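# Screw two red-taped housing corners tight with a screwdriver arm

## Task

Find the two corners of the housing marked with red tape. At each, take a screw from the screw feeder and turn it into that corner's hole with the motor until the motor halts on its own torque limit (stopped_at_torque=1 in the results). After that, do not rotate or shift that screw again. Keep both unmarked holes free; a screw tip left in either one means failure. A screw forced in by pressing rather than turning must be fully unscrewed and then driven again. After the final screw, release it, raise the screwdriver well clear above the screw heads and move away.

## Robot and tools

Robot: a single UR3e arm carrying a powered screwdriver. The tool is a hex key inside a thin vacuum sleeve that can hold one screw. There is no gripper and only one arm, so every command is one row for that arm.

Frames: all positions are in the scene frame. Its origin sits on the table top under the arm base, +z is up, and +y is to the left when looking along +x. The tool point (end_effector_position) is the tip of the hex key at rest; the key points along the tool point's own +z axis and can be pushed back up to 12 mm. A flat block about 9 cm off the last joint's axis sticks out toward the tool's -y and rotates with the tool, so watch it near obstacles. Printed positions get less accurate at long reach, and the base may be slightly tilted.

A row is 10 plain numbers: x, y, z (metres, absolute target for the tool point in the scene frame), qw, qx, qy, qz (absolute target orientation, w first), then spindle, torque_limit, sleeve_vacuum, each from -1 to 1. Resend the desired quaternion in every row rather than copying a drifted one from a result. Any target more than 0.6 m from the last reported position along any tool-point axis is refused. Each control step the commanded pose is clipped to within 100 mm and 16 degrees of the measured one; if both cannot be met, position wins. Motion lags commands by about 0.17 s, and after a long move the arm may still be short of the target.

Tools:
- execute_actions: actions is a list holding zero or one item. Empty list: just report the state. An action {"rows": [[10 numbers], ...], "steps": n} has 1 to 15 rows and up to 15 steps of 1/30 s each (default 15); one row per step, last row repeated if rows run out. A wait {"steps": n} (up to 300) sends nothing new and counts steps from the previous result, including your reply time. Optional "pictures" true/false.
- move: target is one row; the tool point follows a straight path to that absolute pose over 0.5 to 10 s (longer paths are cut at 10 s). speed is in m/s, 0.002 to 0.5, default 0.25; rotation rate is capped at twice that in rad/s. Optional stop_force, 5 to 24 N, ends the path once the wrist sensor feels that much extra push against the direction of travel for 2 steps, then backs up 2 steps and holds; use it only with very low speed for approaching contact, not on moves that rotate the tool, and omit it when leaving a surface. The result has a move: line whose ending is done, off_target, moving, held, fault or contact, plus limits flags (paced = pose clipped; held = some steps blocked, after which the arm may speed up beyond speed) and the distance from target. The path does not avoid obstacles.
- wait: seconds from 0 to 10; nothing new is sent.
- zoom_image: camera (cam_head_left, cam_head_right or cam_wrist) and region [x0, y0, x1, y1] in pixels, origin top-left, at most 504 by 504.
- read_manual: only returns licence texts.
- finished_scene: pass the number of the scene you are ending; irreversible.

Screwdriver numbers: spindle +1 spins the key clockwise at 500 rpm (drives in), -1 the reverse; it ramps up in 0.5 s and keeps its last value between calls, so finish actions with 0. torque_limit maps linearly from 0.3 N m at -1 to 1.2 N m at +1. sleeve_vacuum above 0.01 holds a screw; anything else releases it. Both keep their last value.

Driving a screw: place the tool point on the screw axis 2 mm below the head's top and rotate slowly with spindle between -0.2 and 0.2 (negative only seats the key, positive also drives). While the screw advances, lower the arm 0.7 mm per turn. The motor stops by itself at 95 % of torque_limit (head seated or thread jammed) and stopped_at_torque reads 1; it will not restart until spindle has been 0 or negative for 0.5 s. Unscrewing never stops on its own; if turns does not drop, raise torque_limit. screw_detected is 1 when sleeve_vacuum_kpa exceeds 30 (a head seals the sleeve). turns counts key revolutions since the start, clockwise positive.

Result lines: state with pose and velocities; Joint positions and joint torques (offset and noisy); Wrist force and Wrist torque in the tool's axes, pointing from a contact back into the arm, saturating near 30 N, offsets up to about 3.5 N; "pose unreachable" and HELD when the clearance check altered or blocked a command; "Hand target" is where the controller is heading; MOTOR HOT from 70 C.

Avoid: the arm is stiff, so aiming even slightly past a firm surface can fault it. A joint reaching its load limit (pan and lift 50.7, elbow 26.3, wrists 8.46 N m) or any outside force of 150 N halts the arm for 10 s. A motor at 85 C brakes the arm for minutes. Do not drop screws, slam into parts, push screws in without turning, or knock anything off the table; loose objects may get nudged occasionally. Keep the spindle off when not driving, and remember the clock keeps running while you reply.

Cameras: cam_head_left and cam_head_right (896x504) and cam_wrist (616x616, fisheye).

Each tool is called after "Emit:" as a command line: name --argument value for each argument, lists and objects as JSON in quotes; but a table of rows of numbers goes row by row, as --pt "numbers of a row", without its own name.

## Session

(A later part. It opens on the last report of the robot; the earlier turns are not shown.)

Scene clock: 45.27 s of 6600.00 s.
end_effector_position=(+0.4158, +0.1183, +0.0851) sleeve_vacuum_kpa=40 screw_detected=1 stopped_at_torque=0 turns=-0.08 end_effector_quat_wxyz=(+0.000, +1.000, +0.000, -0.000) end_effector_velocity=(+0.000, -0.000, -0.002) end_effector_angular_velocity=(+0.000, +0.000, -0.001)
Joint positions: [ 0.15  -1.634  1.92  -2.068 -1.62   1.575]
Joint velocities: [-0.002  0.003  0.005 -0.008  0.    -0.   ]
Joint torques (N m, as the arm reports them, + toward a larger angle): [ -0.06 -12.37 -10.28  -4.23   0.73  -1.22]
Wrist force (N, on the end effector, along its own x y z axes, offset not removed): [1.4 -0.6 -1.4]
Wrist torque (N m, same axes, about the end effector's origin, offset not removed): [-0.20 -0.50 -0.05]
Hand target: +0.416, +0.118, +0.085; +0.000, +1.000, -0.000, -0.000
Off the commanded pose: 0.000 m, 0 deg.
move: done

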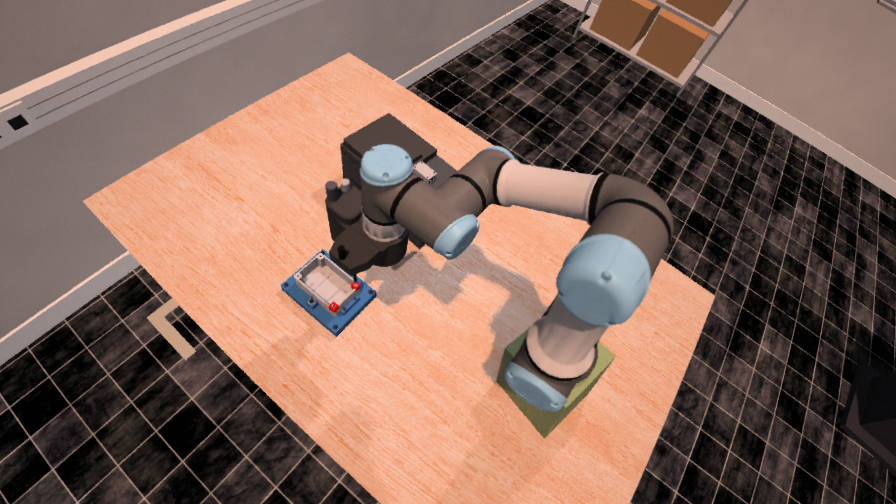

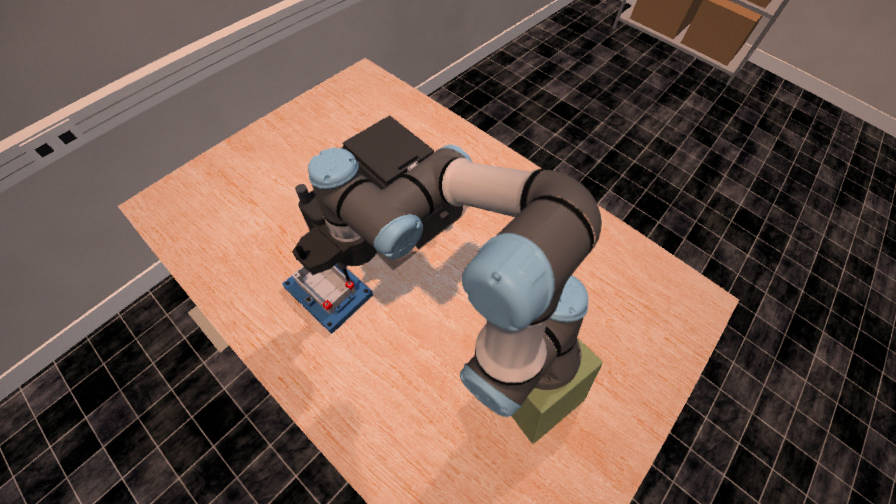

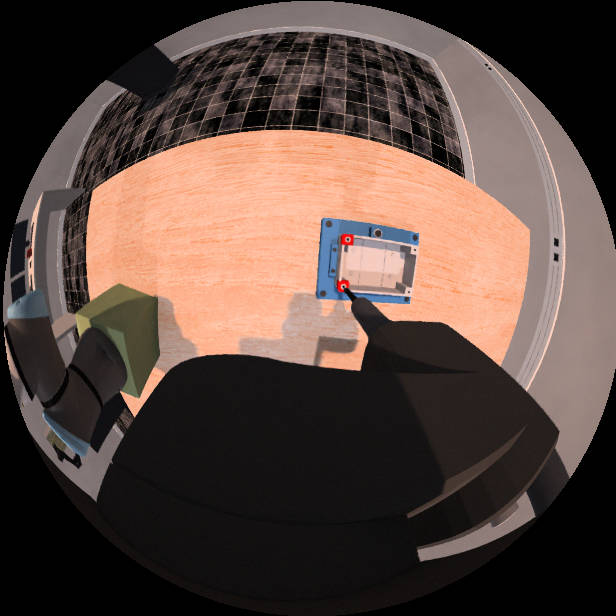

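Emit:
move --target '[0.4161, 0.1183, 0.073, 0,1,0,0, 0, 0, 1]' --speed 0.03

Emit:
zoom_image --camera "cam_wrist" --region '[324,269,364,309]'

Scene clock: 50.37 s of 6600.00 s.
end_effector_position=(+0.4161, +0.1183, +0.0732) sleeve_vacuum_kpa=40 screw_detected=1 stopped_at_torque=0 turns=-0.08 end_effector_quat_wxyz=(+0.000, +1.000, +0.000, -0.000) end_effector_velocity=(-0.000, +0.000, -0.002) end_effector_angular_velocity=(+0.000, +0.000, -0.000)
Joint positions: [ 0.147 -1.607  1.953 -2.127 -1.619  1.573]
Joint velocities: [-0.     0.004  0.006 -0.01   0.     0.   ]
Joint torques (N m, as the arm reports them, + toward a larger angle): [ -1.03 -10.36  -8.06  -3.68   0.73  -1.21]
Wrist force (N, on the end effector, along its own x y z axes, offset not removed): [0.6 -0.4 -6.2]
Wrist torque (N m, same axes, about the end effector's origin, offset not removed): [-0.08 -0.56 0.01]
Hand target: +0.416, +0.118, +0.073; -0.000, +1.000, -0.000, -0.000
Off the commanded pose: 0.000 m, 0 deg.
After step 90, 1.33 s passed at rest.
move: done

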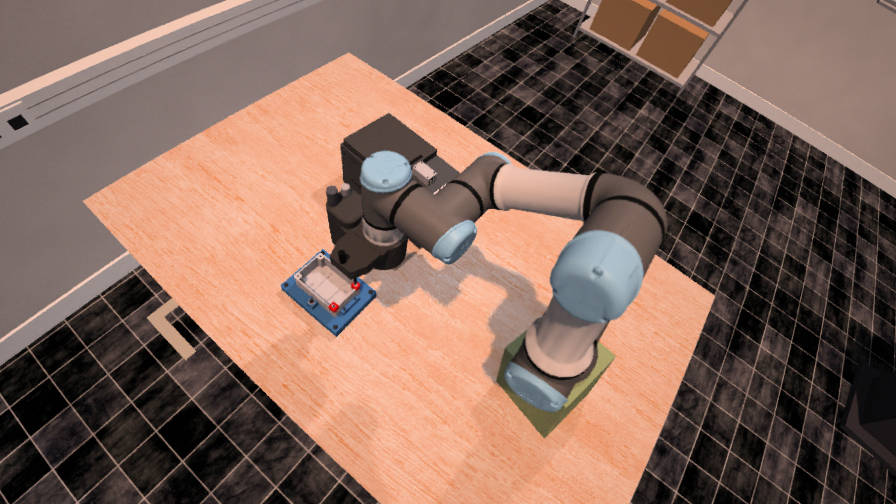

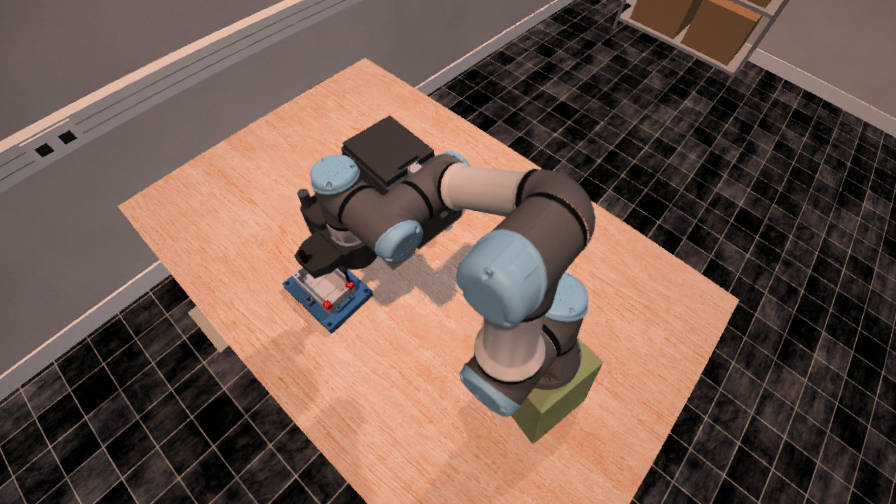

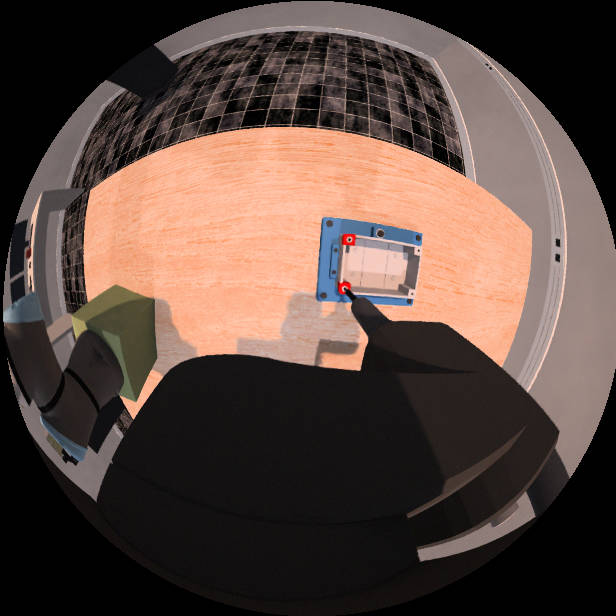

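Region (324, 269, 364, 309) of cam_wrist's 616x616 image, scaled by 12.600, with more detail than that image has.

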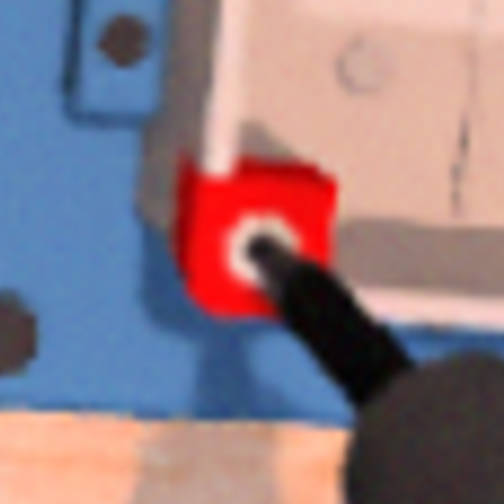

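Emit:
execute_actions --actions '[{"rows": [[0.4159,0.1183,0.0735,0,1,0,0,0,0,1],[0.4159,0.1183,0.0735,0,1,0,0,0,0,1],[0.4159,0.1183,0.0735,0,1,0,0,0,0,1],[0.4159,0.1183,0.0735,0,1,0,0,0.2,0,1],[0.4159,0.1183,0.0735,0,1,0,0,0.2,0,1],[0.4159,0.1183,0.0735,0,1,0,0,0.2,0,1],[0.4159,0.1183,0.0735,0,1,0,0,0.2,0,1],[0.4159,0.1183,0.0735,0,1,0,0,0.2,0,1],[0.4159,0.1183,0.0735,0,1,0,0,0.2,0,1],[0.4159,0.1183,0.0735,0,1,0,0,0.2,0,1],[0.4159,0.1183,0.0735,0,1,0,0,0.2,0,1],[0.4159,0.1183,0.0735,0,1,0,0,0.2,0,1],[0.4159,0.1183,0.0735,0,1,0,0,0.2,0,1],[0.4159,0.1183,0.0735,0,1,0,0,0.2,0,1],[0.4159,0.1183,0.0735,0,1,0,0,0.2,0,1]], "steps": 15}]' --pictures false

Emit:
execute_actions --actions '[{"rows": [[0.4159,0.1183,0.0735,0,1,0,0,0.2,0,1],[0.4159,0.1183,0.0735,0,1,0,0,0.2,0,1],[0.4159,0.1183,0.0735,0,1,0,0,0.2,0,1],[0.4159,0.1183,0.0735,0,1,0,0,0.2,0,1],[0.4159,0.1183,0.0735,0,1,0,0,0.2,0,1],[0.4159,0.1183,0.0735,0,1,0,0,0.3,0,1],[0.4159,0.1183,0.0735,0,1,0,0,0.3,0,1],[0.4159,0.1183,0.0735,0,1,0,0,0.3,0,1],[0.4159,0.1183,0.0735,0,1,0,0,0.3,0,1],[0.4159,0.1183,0.0735,0,1,0,0,0.3,0,1],[0.4159,0.1183,0.0735,0,1,0,0,0.3,0,1],[0.4159,0.1183,0.0735,0,1,0,0,0.3,0,1],[0.4159,0.1183,0.0735,0,1,0,0,0,0,1]], "steps": 15}]'

Emit:
zoom_image --camera "cam_wrist" --region '[324,269,364,309]'

Scene clock: 60.30 s of 6600.00 s.
end_effector_position=(+0.4159, +0.1183, +0.0735) sleeve_vacuum_kpa=40 screw_detected=1 stopped_at_torque=0 turns=0.53 end_effector_quat_wxyz=(-0.000, +1.000, +0.000, -0.000) end_effector_velocity=(-0.000, -0.001, -0.000) end_effector_angular_velocity=(-0.001, +0.000, -0.001)
Joint positions: [ 0.147 -1.609  1.953 -2.126 -1.619  1.573]
Joint velocities: [-0.001 -0.     0.     0.    -0.     0.   ]
Joint torques (N m, as the arm reports them, + toward a larger angle): [  3.88 -15.04 -12.49  -1.37   0.     0.63]
Wrist force (N, on the end effector, along its own x y z axes, offset not removed): [2.6 0.6 -6.6]
Wrist torque (N m, same axes, about the end effector's origin, offset not removed): [0.35 -0.71 -0.12]
Hand target: +0.416, +0.118, +0.073; -0.000, +1.000, +0.000, +0.000
Off the commanded pose: 0.000 m, 0 deg.
Steps of this call (steps 1 to 90: nothing new was sent; then 6.43 s passed at rest; steps 91 to 105: all 15 steps of this action). Readings (end_effector_position | what the end effector reports):
91: (+0.4161, +0.1183, +0.0730) | sleeve_vacuum_kpa=40 screw_detected=1 stopped_at_torque=0 turns=-0.08
92: (+0.4161, +0.1183, +0.0731) | sleeve_vacuum_kpa=40 screw_detected=1 stopped_at_torque=0 turns=-0.08
94: (+0.4160, +0.1183, +0.0732) | sleeve_vacuum_kpa=40 screw_detected=1 stopped_at_torque=0 turns=-0.06
98: (+0.4158, +0.1183, +0.0734) | sleeve_vacuum_kpa=40 screw_detected=1 stopped_at_torque=0 turns=0.14
105: the state above

Scene clock: 60.80 s of 6600.00 s.
end_effector_position=(+0.4159, +0.1183, +0.0735) sleeve_vacuum_kpa=40 screw_detected=1 stopped_at_torque=0 turns=1.38 end_effector_quat_wxyz=(-0.000, +1.000, -0.000, -0.000) end_effector_velocity=(-0.001, -0.000, -0.000) end_effector_angular_velocity=(-0.000, +0.001, -0.000)
Joint positions: [ 0.147 -1.609  1.953 -2.126 -1.619  1.573]
Joint velocities: [-0.     0.     0.001  0.    -0.     0.   ]
Joint torques (N m, as the arm reports them, + toward a larger angle): [  5.21 -14.79 -12.47  -1.41  -0.74   1.07]
Wrist force (N, on the end effector, along its own x y z axes, offset not removed): [0.4 0.2 -5.7]
Wrist torque (N m, same axes, about the end effector's origin, offset not removed): [0.21 -0.11 -0.09]
Hand target: +0.416, +0.118, +0.073; -0.000, +1.000, +0.000, -0.000
Off the commanded pose: 0.000 m, 0 deg.
Steps of this call (steps 1 to 15: all 15 steps of this action). Readings (end_effector_position | what the end effector reports):
1: (+0.4159, +0.1183, +0.0735) | sleeve_vacuum_kpa=40 screw_detected=1 stopped_at_torque=0 turns=0.58
2: (+0.4159, +0.1183, +0.0735) | sleeve_vacuum_kpa=40 screw_detected=1 stopped_at_torque=0 turns=0.64
4: (+0.4159, +0.1183, +0.0735) | sleeve_vacuum_kpa=40 screw_detected=1 stopped_at_torque=0 turns=0.75
8: (+0.4159, +0.1183, +0.0735) | sleeve_vacuum_kpa=40 screw_detected=1 stopped_at_torque=0 turns=1.05
15: the state above

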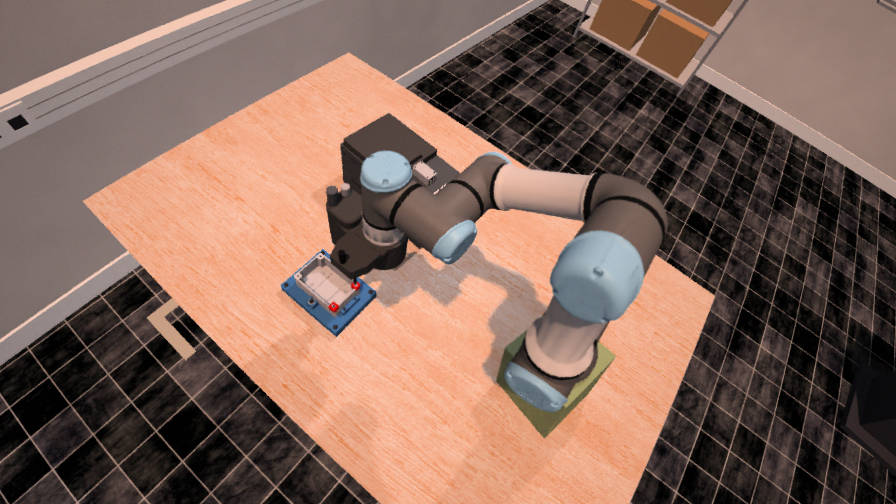

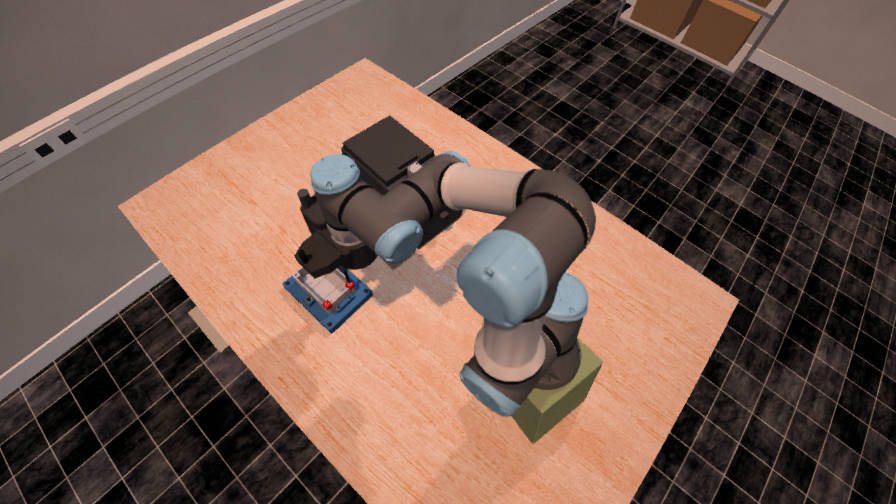

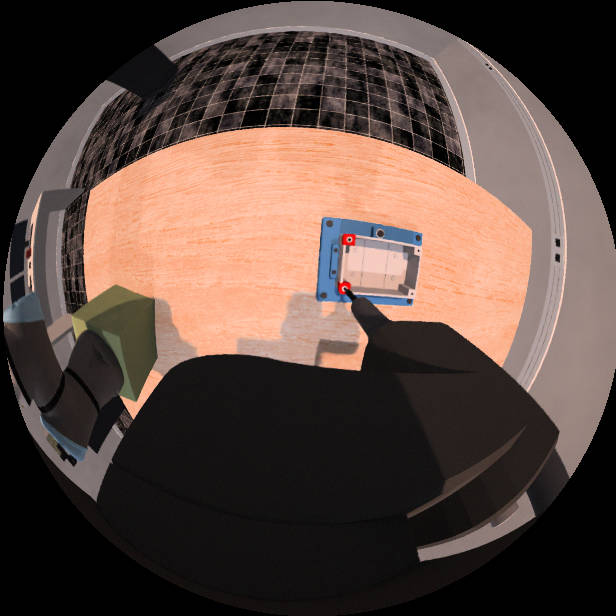

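Region (324, 269, 364, 309) of cam_wrist's 616x616 image, scaled by 12.600, with more detail than that image has.

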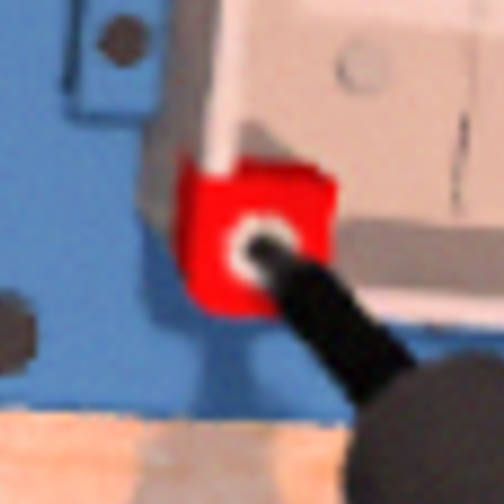

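Emit:
move --target '[0.4159, 0.1184, 0.067, 0,1,0,0, 0.6, 0, 1]' --speed 0.0040

Emit:
execute_actions --actions '[{"rows": [[0.4159,0.1184,0.0665,0,1,0,0,0,0,1]], "steps": 6}]'

Emit:
zoom_image --camera "cam_wrist" --region '[324,269,364,309]'

Scene clock: 67.60 s of 6600.00 s.
end_effector_position=(+0.4159, +0.1184, +0.0671) sleeve_vacuum_kpa=40 screw_detected=1 stopped_at_torque=0 turns=9.88 end_effector_quat_wxyz=(-0.000, +1.000, +0.000, +0.000) end_effector_velocity=(-0.000, -0.000, -0.001) end_effector_angular_velocity=(-0.000, +0.000, -0.000)
Joint positions: [ 0.147 -1.594  1.97  -2.158 -1.619  1.572]
Joint velocities: [-0.     0.001  0.002 -0.003 -0.     0.   ]
Joint torques (N m, as the arm reports them, + toward a larger angle): [-0.73 -8.56 -6.24 -2.59  0.52 -1.15]
Wrist force (N, on the end effector, along its own x y z axes, offset not removed): [0.8 -1.3 -13.1]
Wrist torque (N m, same axes, about the end effector's origin, offset not removed): [-0.19 -0.41 0.08]
Hand target: +0.416, +0.118, +0.067; -0.000, +1.000, -0.000, -0.000
Off the commanded pose: 0.000 m, 0 deg.
After step 90, 1.97 s passed at rest.
move: done

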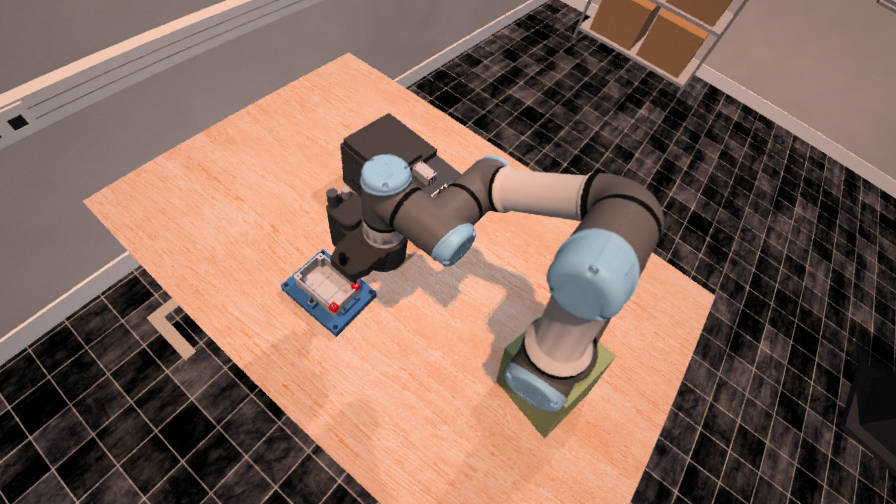

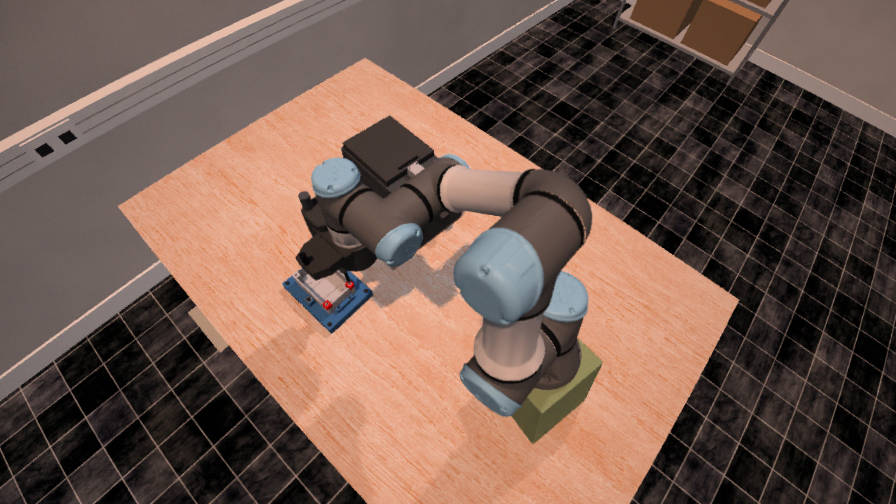

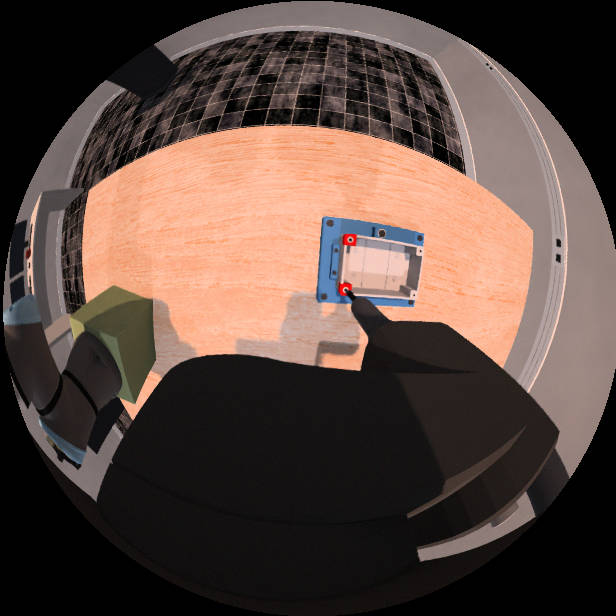

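Scene clock: 67.80 s of 6600.00 s.
end_effector_position=(+0.4159, +0.1184, +0.0666) sleeve_vacuum_kpa=40 screw_detected=1 stopped_at_torque=0 turns=9.88 end_effector_quat_wxyz=(+0.000, +1.000, -0.000, +0.000) end_effector_velocity=(+0.000, +0.000, -0.001) end_effector_angular_velocity=(+0.000, -0.001, -0.000)
Joint positions: [ 0.147 -1.593  1.971 -2.16  -1.619  1.572]
Joint velocities: [-0.001  0.003  0.003 -0.006  0.001 -0.001]
Joint torques (N m, as the arm reports them, + toward a larger angle): [-1.1  -8.45 -5.74 -2.56  0.46 -1.14]
Wrist force (N, on the end effector, along its own x y z axes, offset not removed): [1.0 -0.5 -11.1]
Wrist torque (N m, same axes, about the end effector's origin, offset not removed): [0.09 -0.32 -0.06]
Hand target: +0.416, +0.118, +0.067; +0.000, +1.000, -0.000, -0.000
Off the commanded pose: 0.000 m, 0 deg.
Steps of this call (steps 1 to 6: all 6 steps of this action). Readings (end_effector_position | what the end effector reports):
1: (+0.4159, +0.1184, +0.0670) | sleeve_vacuum_kpa=40 screw_detected=1 stopped_at_torque=0 turns=9.88
2: (+0.4159, +0.1184, +0.0670) | sleeve_vacuum_kpa=40 screw_detected=1 stopped_at_torque=0 turns=9.88
4: (+0.4159, +0.1184, +0.0667) | sleeve_vacuum_kpa=40 screw_detected=1 stopped_at_torque=0 turns=9.88
6: the state above

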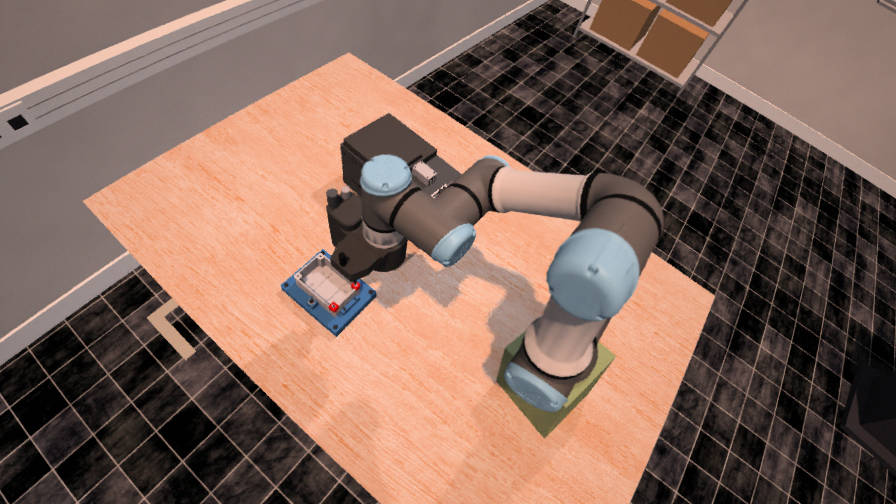

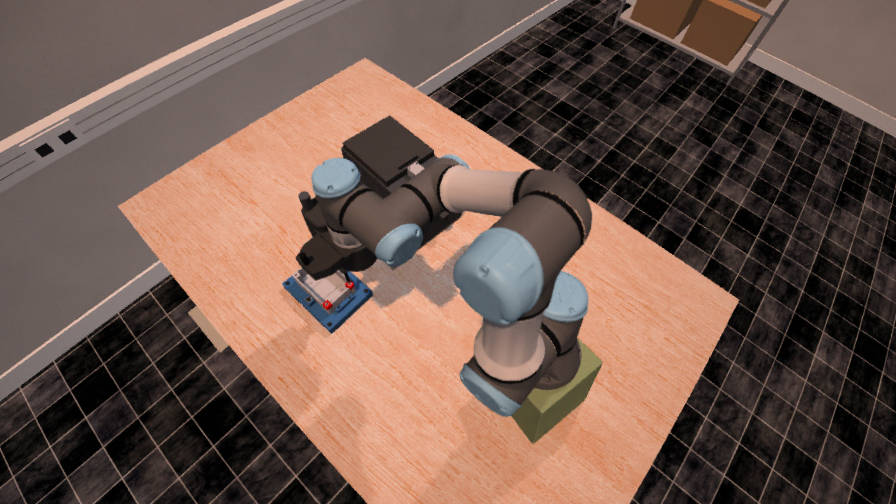

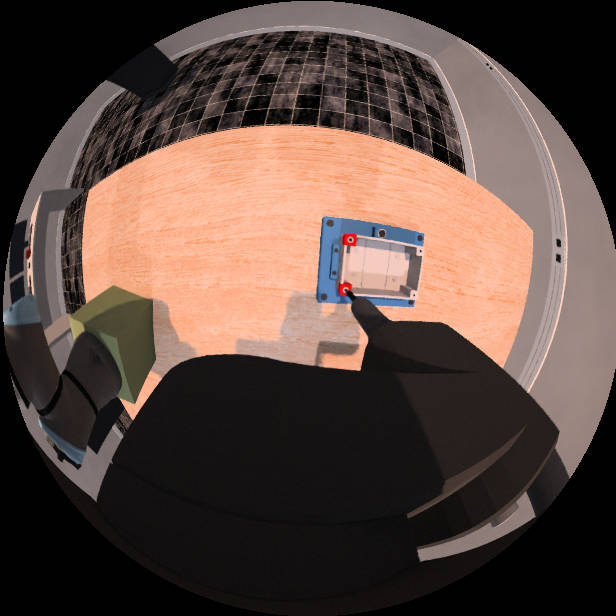

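Region (324, 269, 364, 309) of cam_wrist's 616x616 image, scaled by 12.600, with more detail than that image has.

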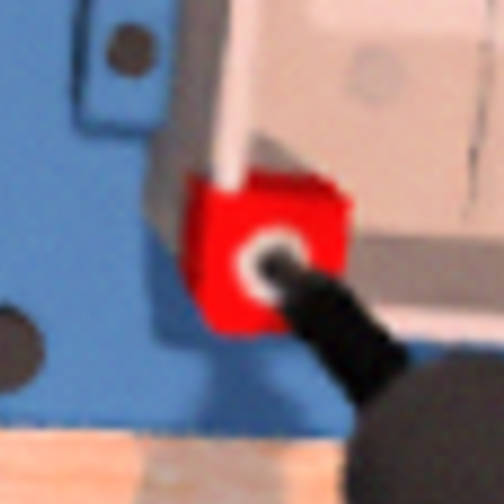

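Emit:
move --target '[0.4159, 0.1184, 0.081, 0,1,0,0, 0, 0, 1]' --speed 0.03

Emit:
zoom_image --camera "cam_wrist" --region '[334,279,354,299]'

Emit:
zoom_image --camera "cam_head_right" --region '[325,260,375,310]'

Scene clock: 75.43 s of 6600.00 s.
end_effector_position=(+0.4159, +0.1184, +0.0808) sleeve_vacuum_kpa=40 screw_detected=1 stopped_at_torque=0 turns=9.88 end_effector_quat_wxyz=(+0.000, +1.000, -0.000, -0.000) end_effector_velocity=(+0.001, -0.001, +0.002) end_effector_angular_velocity=(-0.000, -0.001, -0.002)
Joint positions: [ 0.149 -1.624  1.932 -2.089 -1.62   1.575]
Joint velocities: [-0.001 -0.003 -0.007  0.008  0.     0.001]
Joint torques (N m, as the arm reports them, + toward a larger angle): [  5.86 -17.29 -15.05  -2.32  -0.71   1.14]
Wrist force (N, on the end effector, along its own x y z axes, offset not removed): [1.8 0.9 1.1]
Wrist torque (N m, same axes, about the end effector's origin, offset not removed): [0.29 -0.41 -0.15]
Hand target: +0.416, +0.118, +0.081; +0.000, +1.000, +0.000, +0.000
Off the commanded pose: 0.000 m, 0 deg.
After step 90, 3.83 s passed at rest.
move: done

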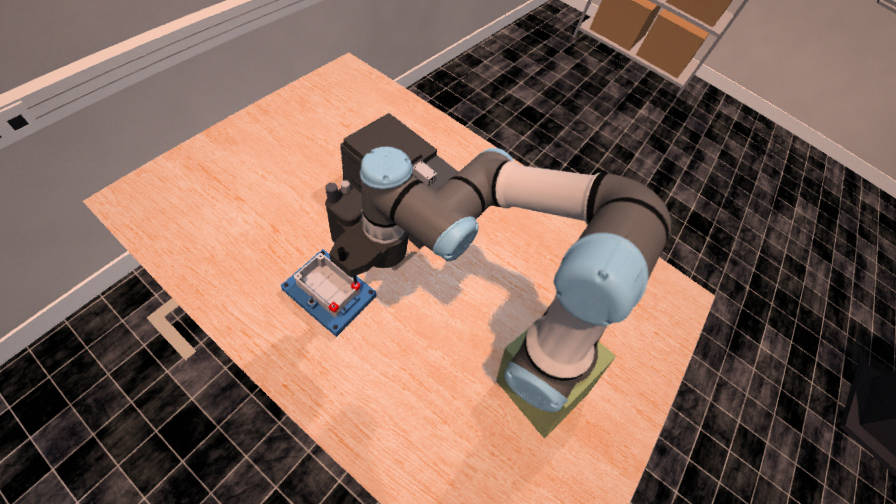

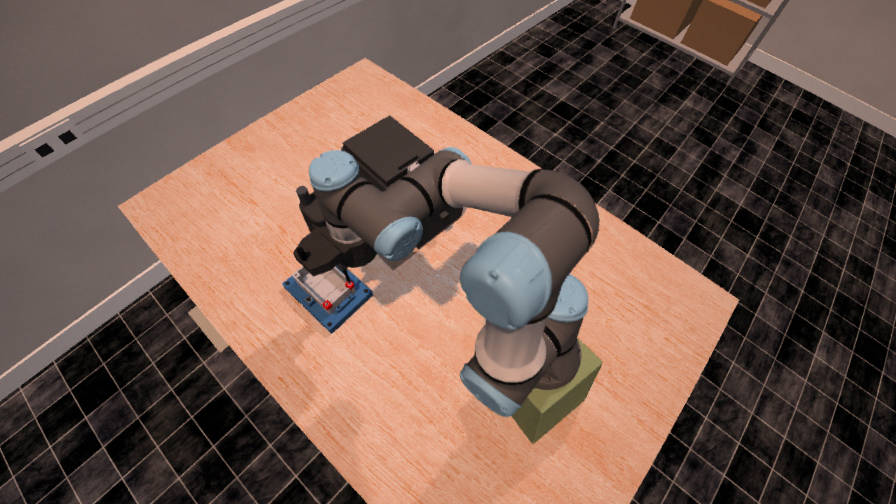

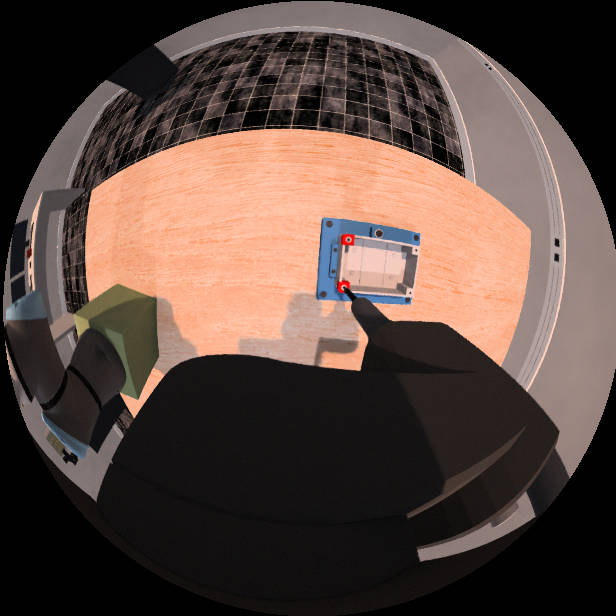

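Region (334, 279, 354, 299) of cam_wrist's 616x616 image, scaled by 25.200, with more detail than that image has.

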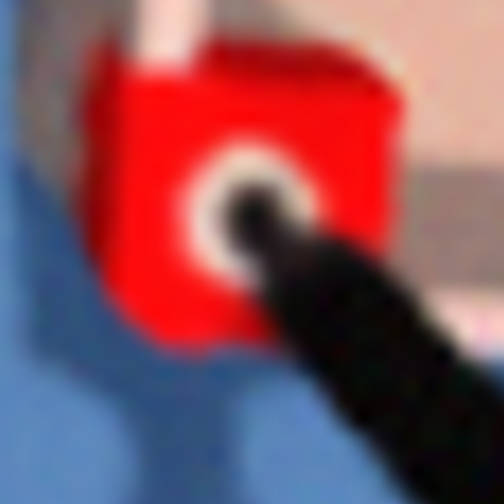

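Region (325, 260, 375, 310) of cam_head_right's 896x504 image, scaled by 10.080, with more detail than that image has.

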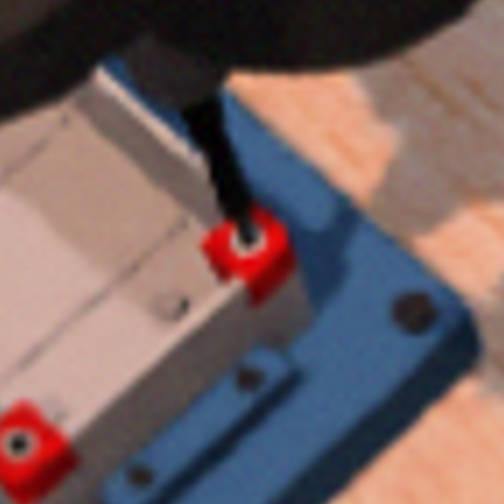

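Emit:
move --target '[0.4146, 0.1196, 0.079, 0,1,0,0, 0, 0, 1]' --speed 0.01

Emit:
execute_actions --actions '[{"rows": [[0.4146,0.1196,0.0786,0,1,0,0,0,0,1],[0.4146,0.1196,0.0782,0,1,0,0,0,0,1],[0.4146,0.1196,0.0778,0,1,0,0,0,0,1],[0.4146,0.1196,0.0774,0,1,0,0,0,0,1],[0.4146,0.1196,0.077,0,1,0,0,0,0,1],[0.4146,0.1196,0.0766,0,1,0,0,0,0,1],[0.4146,0.1196,0.0762,0,1,0,0,0,0,1],[0.4146,0.1196,0.0758,0,1,0,0,0,0,1],[0.4146,0.1196,0.0754,0,1,0,0,0,0,1],[0.4146,0.1196,0.075,0,1,0,0,0,0,1],[0.4146,0.1196,0.0745,0,1,0,0,0,0,1]], "steps": 15}]'

Emit:
zoom_image --camera "cam_wrist" --region '[334,279,354,299]'

Scene clock: 82.10 s of 6600.00 s.
end_effector_position=(+0.4146, +0.1196, +0.0791) sleeve_vacuum_kpa=40 screw_detected=1 stopped_at_torque=0 turns=9.88 end_effector_quat_wxyz=(-0.000, +1.000, +0.000, -0.000) end_effector_velocity=(-0.000, +0.000, -0.000) end_effector_angular_velocity=(-0.000, -0.001, +0.001)
Joint positions: [ 0.153 -1.623  1.941 -2.099 -1.621  1.579]
Joint velocities: [ 0.002  0.     0.003 -0.004 -0.001  0.001]
Joint torques (N m, as the arm reports them, + toward a larger angle): [  5.61 -12.66 -10.01  -4.2   -0.7    1.16]
Wrist force (N, on the end effector, along its own x y z axes, offset not removed): [2.5 1.1 -0.7]
Wrist torque (N m, same axes, about the end effector's origin, offset not removed): [0.24 -0.73 -0.16]
Hand target: +0.415, +0.120, +0.079; +0.000, +1.000, +0.000, -0.000
Off the commanded pose: 0.000 m, 0 deg.
After step 90, 2.97 s passed at rest.
move: done

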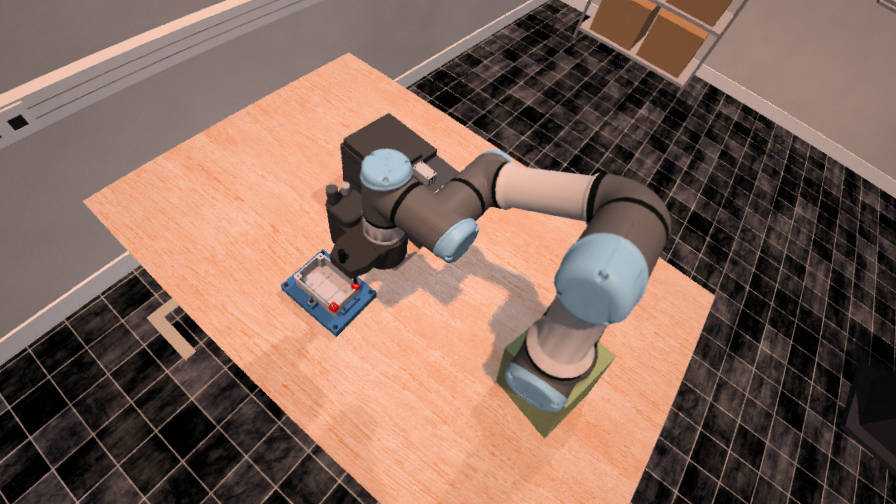

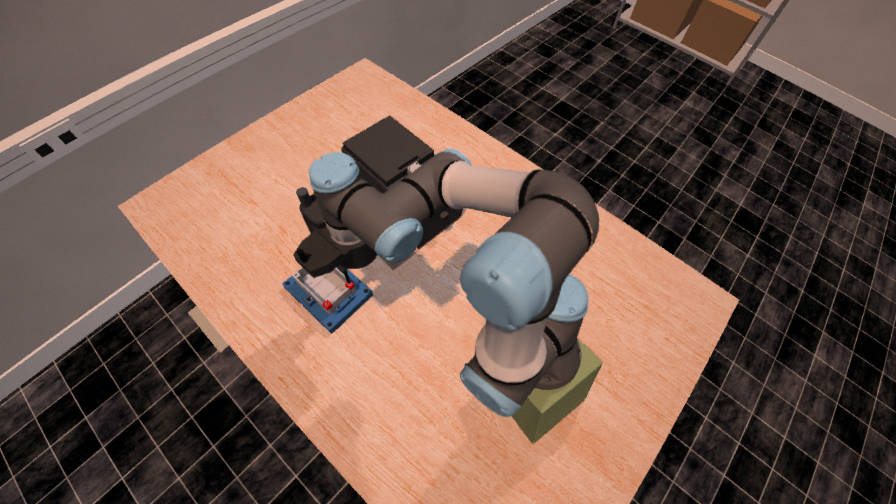

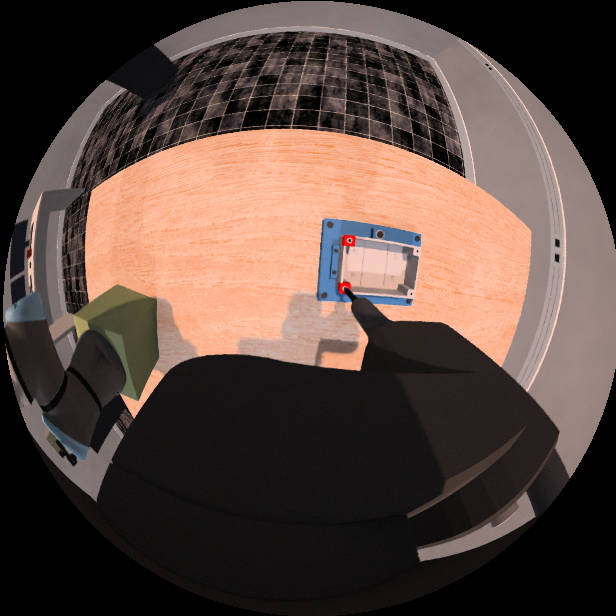

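Scene clock: 82.60 s of 6600.00 s.
end_effector_position=(+0.4146, +0.1196, +0.0749) sleeve_vacuum_kpa=39 screw_detected=1 stopped_at_torque=0 turns=9.88 end_effector_quat_wxyz=(+0.000, +1.000, +0.000, -0.000) end_effector_velocity=(+0.000, -0.001, -0.005) end_effector_angular_velocity=(-0.001, -0.000, +0.000)
Joint positions: [ 0.153 -1.614  1.953 -2.12  -1.621  1.578]
Joint velocities: [-0.002  0.01   0.013 -0.024 -0.001 -0.002]
Joint torques (N m, as the arm reports them, + toward a larger angle): [ -0.55 -11.26  -8.87  -4.03   0.92  -1.2 ]
Wrist force (N, on the end effector, along its own x y z axes, offset not removed): [0.6 1.7 -5.3]
Wrist torque (N m, same axes, about the end effector's origin, offset not removed): [0.23 -0.74 -0.17]
Hand target: +0.415, +0.120, +0.075; +0.000, +1.000, -0.000, -0.000
Off the commanded pose: 0.000 m, 0 deg.
Steps of this call (steps 1 to 15: all 15 steps of this action). Readings (end_effector_position | what the end effector reports):
1: (+0.4146, +0.1196, +0.0790) | sleeve_vacuum_kpa=40 screw_detected=1 stopped_at_torque=0 turns=9.88
2: (+0.4146, +0.1196, +0.0790) | sleeve_vacuum_kpa=40 screw_detected=1 stopped_at_torque=0 turns=9.88
4: (+0.4146, +0.1196, +0.0786) | sleeve_vacuum_kpa=40 screw_detected=1 stopped_at_torque=0 turns=9.88
8: (+0.4146, +0.1196, +0.0773) | sleeve_vacuum_kpa=39 screw_detected=1 stopped_at_torque=0 turns=9.88
15: the state above

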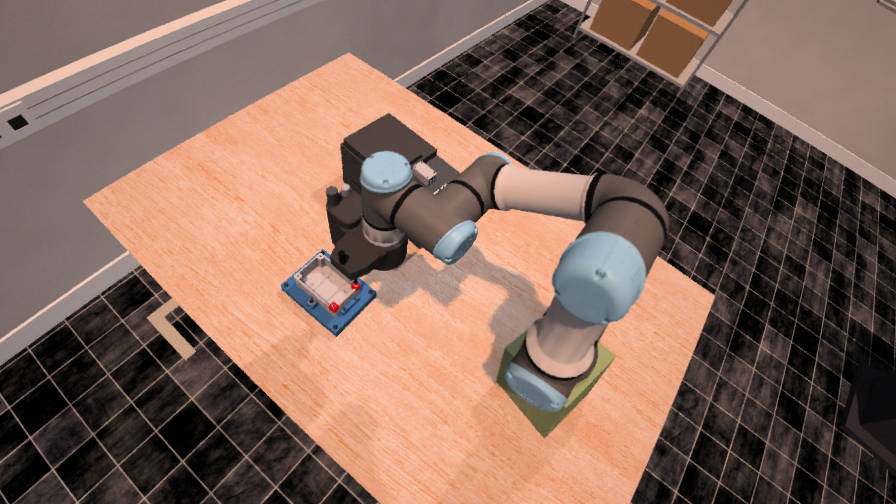

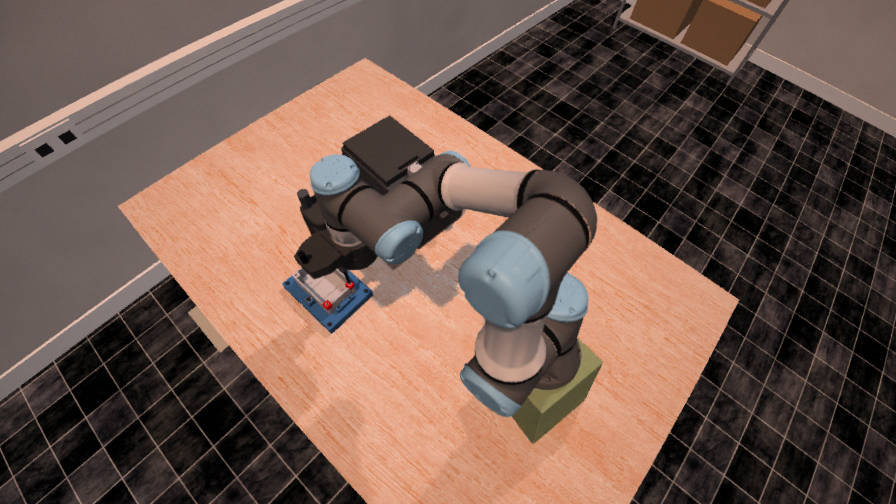

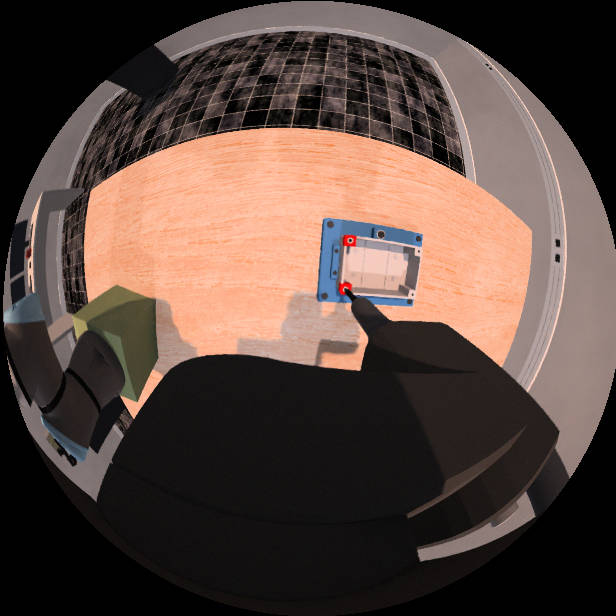

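Region (334, 279, 354, 299) of cam_wrist's 616x616 image, scaled by 25.200, with more detail than that image has.

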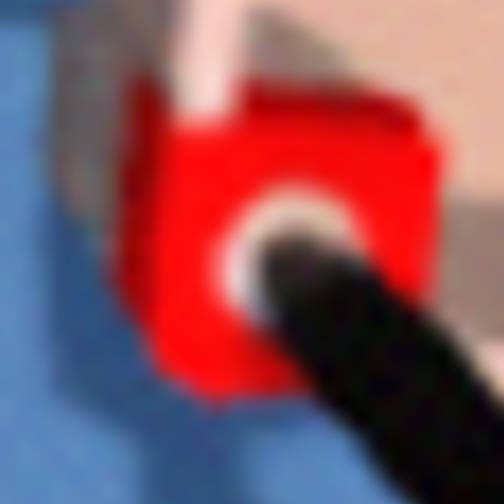

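Emit:
execute_actions --actions '[{"rows": [[0.4143,0.1195,0.075,0,1,0,0,0,0,1],[0.4143,0.1195,0.075,0,1,0,0,0,0,1],[0.4143,0.1195,0.075,0,1,0,0,0,0,1],[0.4143,0.1195,0.075,0,1,0,0,0,0,1],[0.4143,0.1195,0.075,0,1,0,0,0.2,0,1]], "steps": 15}]' --pictures false

Emit:
execute_actions --actions '[{"rows": [[0.4143,0.1195,0.0748,0,1,0,0,0.2,0,1],[0.4143,0.1195,0.0748,0,1,0,0,0.2,0,1],[0.4143,0.1195,0.0748,0,1,0,0,0.2,0,1],[0.4143,0.1195,0.0748,0,1,0,0,0.2,0,1],[0.4143,0.1195,0.0747,0,1,0,0,0.2,0,1],[0.4143,0.1195,0.0747,0,1,0,0,0.2,0,1],[0.4143,0.1195,0.0747,0,1,0,0,0.2,0,1],[0.4143,0.1195,0.0746,0,1,0,0,0.2,0,1],[0.4143,0.1195,0.0746,0,1,0,0,0.2,0,1],[0.4143,0.1195,0.0746,0,1,0,0,0.2,0,1],[0.4143,0.1195,0.0745,0,1,0,0,0.2,0,1],[0.4143,0.1195,0.0745,0,1,0,0,0.2,0,1],[0.4143,0.1195,0.0745,0,1,0,0,0.2,0,1],[0.4143,0.1195,0.0745,0,1,0,0,0,0,1]], "steps": 15}]' --pictures false

Scene clock: 88.27 s of 6600.00 s.
end_effector_position=(+0.4143, +0.1195, +0.0750) sleeve_vacuum_kpa=40 screw_detected=1 stopped_at_torque=0 turns=10.43 end_effector_quat_wxyz=(-0.000, +1.000, +0.000, -0.000) end_effector_velocity=(+0.000, -0.001, -0.000) end_effector_angular_velocity=(-0.001, -0.000, -0.001)
Joint positions: [ 0.152 -1.616  1.954 -2.12  -1.62   1.578]
Joint velocities: [-0.001 -0.     0.    -0.    -0.     0.   ]
Joint torques (N m, as the arm reports them, + toward a larger angle): [ -0.3  -15.88  -8.58  -2.     0.71  -1.19]
Wrist force (N, on the end effector, along its own x y z axes, offset not removed): [0.4 0.3 -5.5]
Wrist torque (N m, same axes, about the end effector's origin, offset not removed): [-0.02 -0.45 -0.10]
Hand target: +0.414, +0.120, +0.075; -0.000, +1.000, -0.000, +0.000
Off the commanded pose: 0.000 m, 0 deg.
Steps of this call (steps 1 to 90: nothing new was sent; then 2.17 s passed at rest; steps 91 to 105: all 15 steps of this action). Readings (end_effector_position | what the end effector reports):
91: (+0.4146, +0.1196, +0.0745) | sleeve_vacuum_kpa=39 screw_detected=1 stopped_at_torque=0 turns=9.88
92: (+0.4146, +0.1196, +0.0746) | sleeve_vacuum_kpa=39 screw_detected=1 stopped_at_torque=0 turns=9.88
94: (+0.4145, +0.1196, +0.0748) | sleeve_vacuum_kpa=39 screw_detected=1 stopped_at_torque=0 turns=9.88
98: (+0.4144, +0.1195, +0.0750) | sleeve_vacuum_kpa=40 screw_detected=1 stopped_at_torque=0 turns=10.05
105: the state above

Scene clock: 88.77 s of 6600.00 s.
end_effector_position=(+0.4143, +0.1195, +0.0745) sleeve_vacuum_kpa=40 screw_detected=1 stopped_at_torque=0 turns=11.16 end_effector_quat_wxyz=(-0.000, +1.000, -0.000, -0.000) end_effector_velocity=(+0.000, +0.000, -0.000) end_effector_angular_velocity=(-0.000, -0.001, +0.002)
Joint positions: [ 0.152 -1.615  1.955 -2.122 -1.62   1.578]
Joint velocities: [ 0.     0.001  0.001 -0.002 -0.    -0.002]
Joint torques (N m, as the arm reports them, + toward a larger angle): [ -0.33 -11.38  -8.31  -3.72   0.55  -1.29]
Wrist force (N, on the end effector, along its own x y z axes, offset not removed): [1.6 -0.1 -6.9]
Wrist torque (N m, same axes, about the end effector's origin, offset not removed): [-0.08 -0.79 0.00]
Hand target: +0.414, +0.120, +0.075; -0.000, +1.000, -0.000, -0.000
Off the commanded pose: 0.000 m, 0 deg.
Steps of this call (steps 1 to 15: all 15 steps of this action). Readings (end_effector_position | what the end effector reports):
1: (+0.4143, +0.1195, +0.0750) | sleeve_vacuum_kpa=40 screw_detected=1 stopped_at_torque=0 turns=10.49
2: (+0.4143, +0.1195, +0.0750) | sleeve_vacuum_kpa=40 screw_detected=1 stopped_at_torque=0 turns=10.55
4: (+0.4142, +0.1195, +0.0749) | sleeve_vacuum_kpa=40 screw_detected=1 stopped_at_torque=0 turns=10.66
8: (+0.4143, +0.1195, +0.0748) | sleeve_vacuum_kpa=40 screw_detected=1 stopped_at_torque=0 turns=10.88
15: the state above


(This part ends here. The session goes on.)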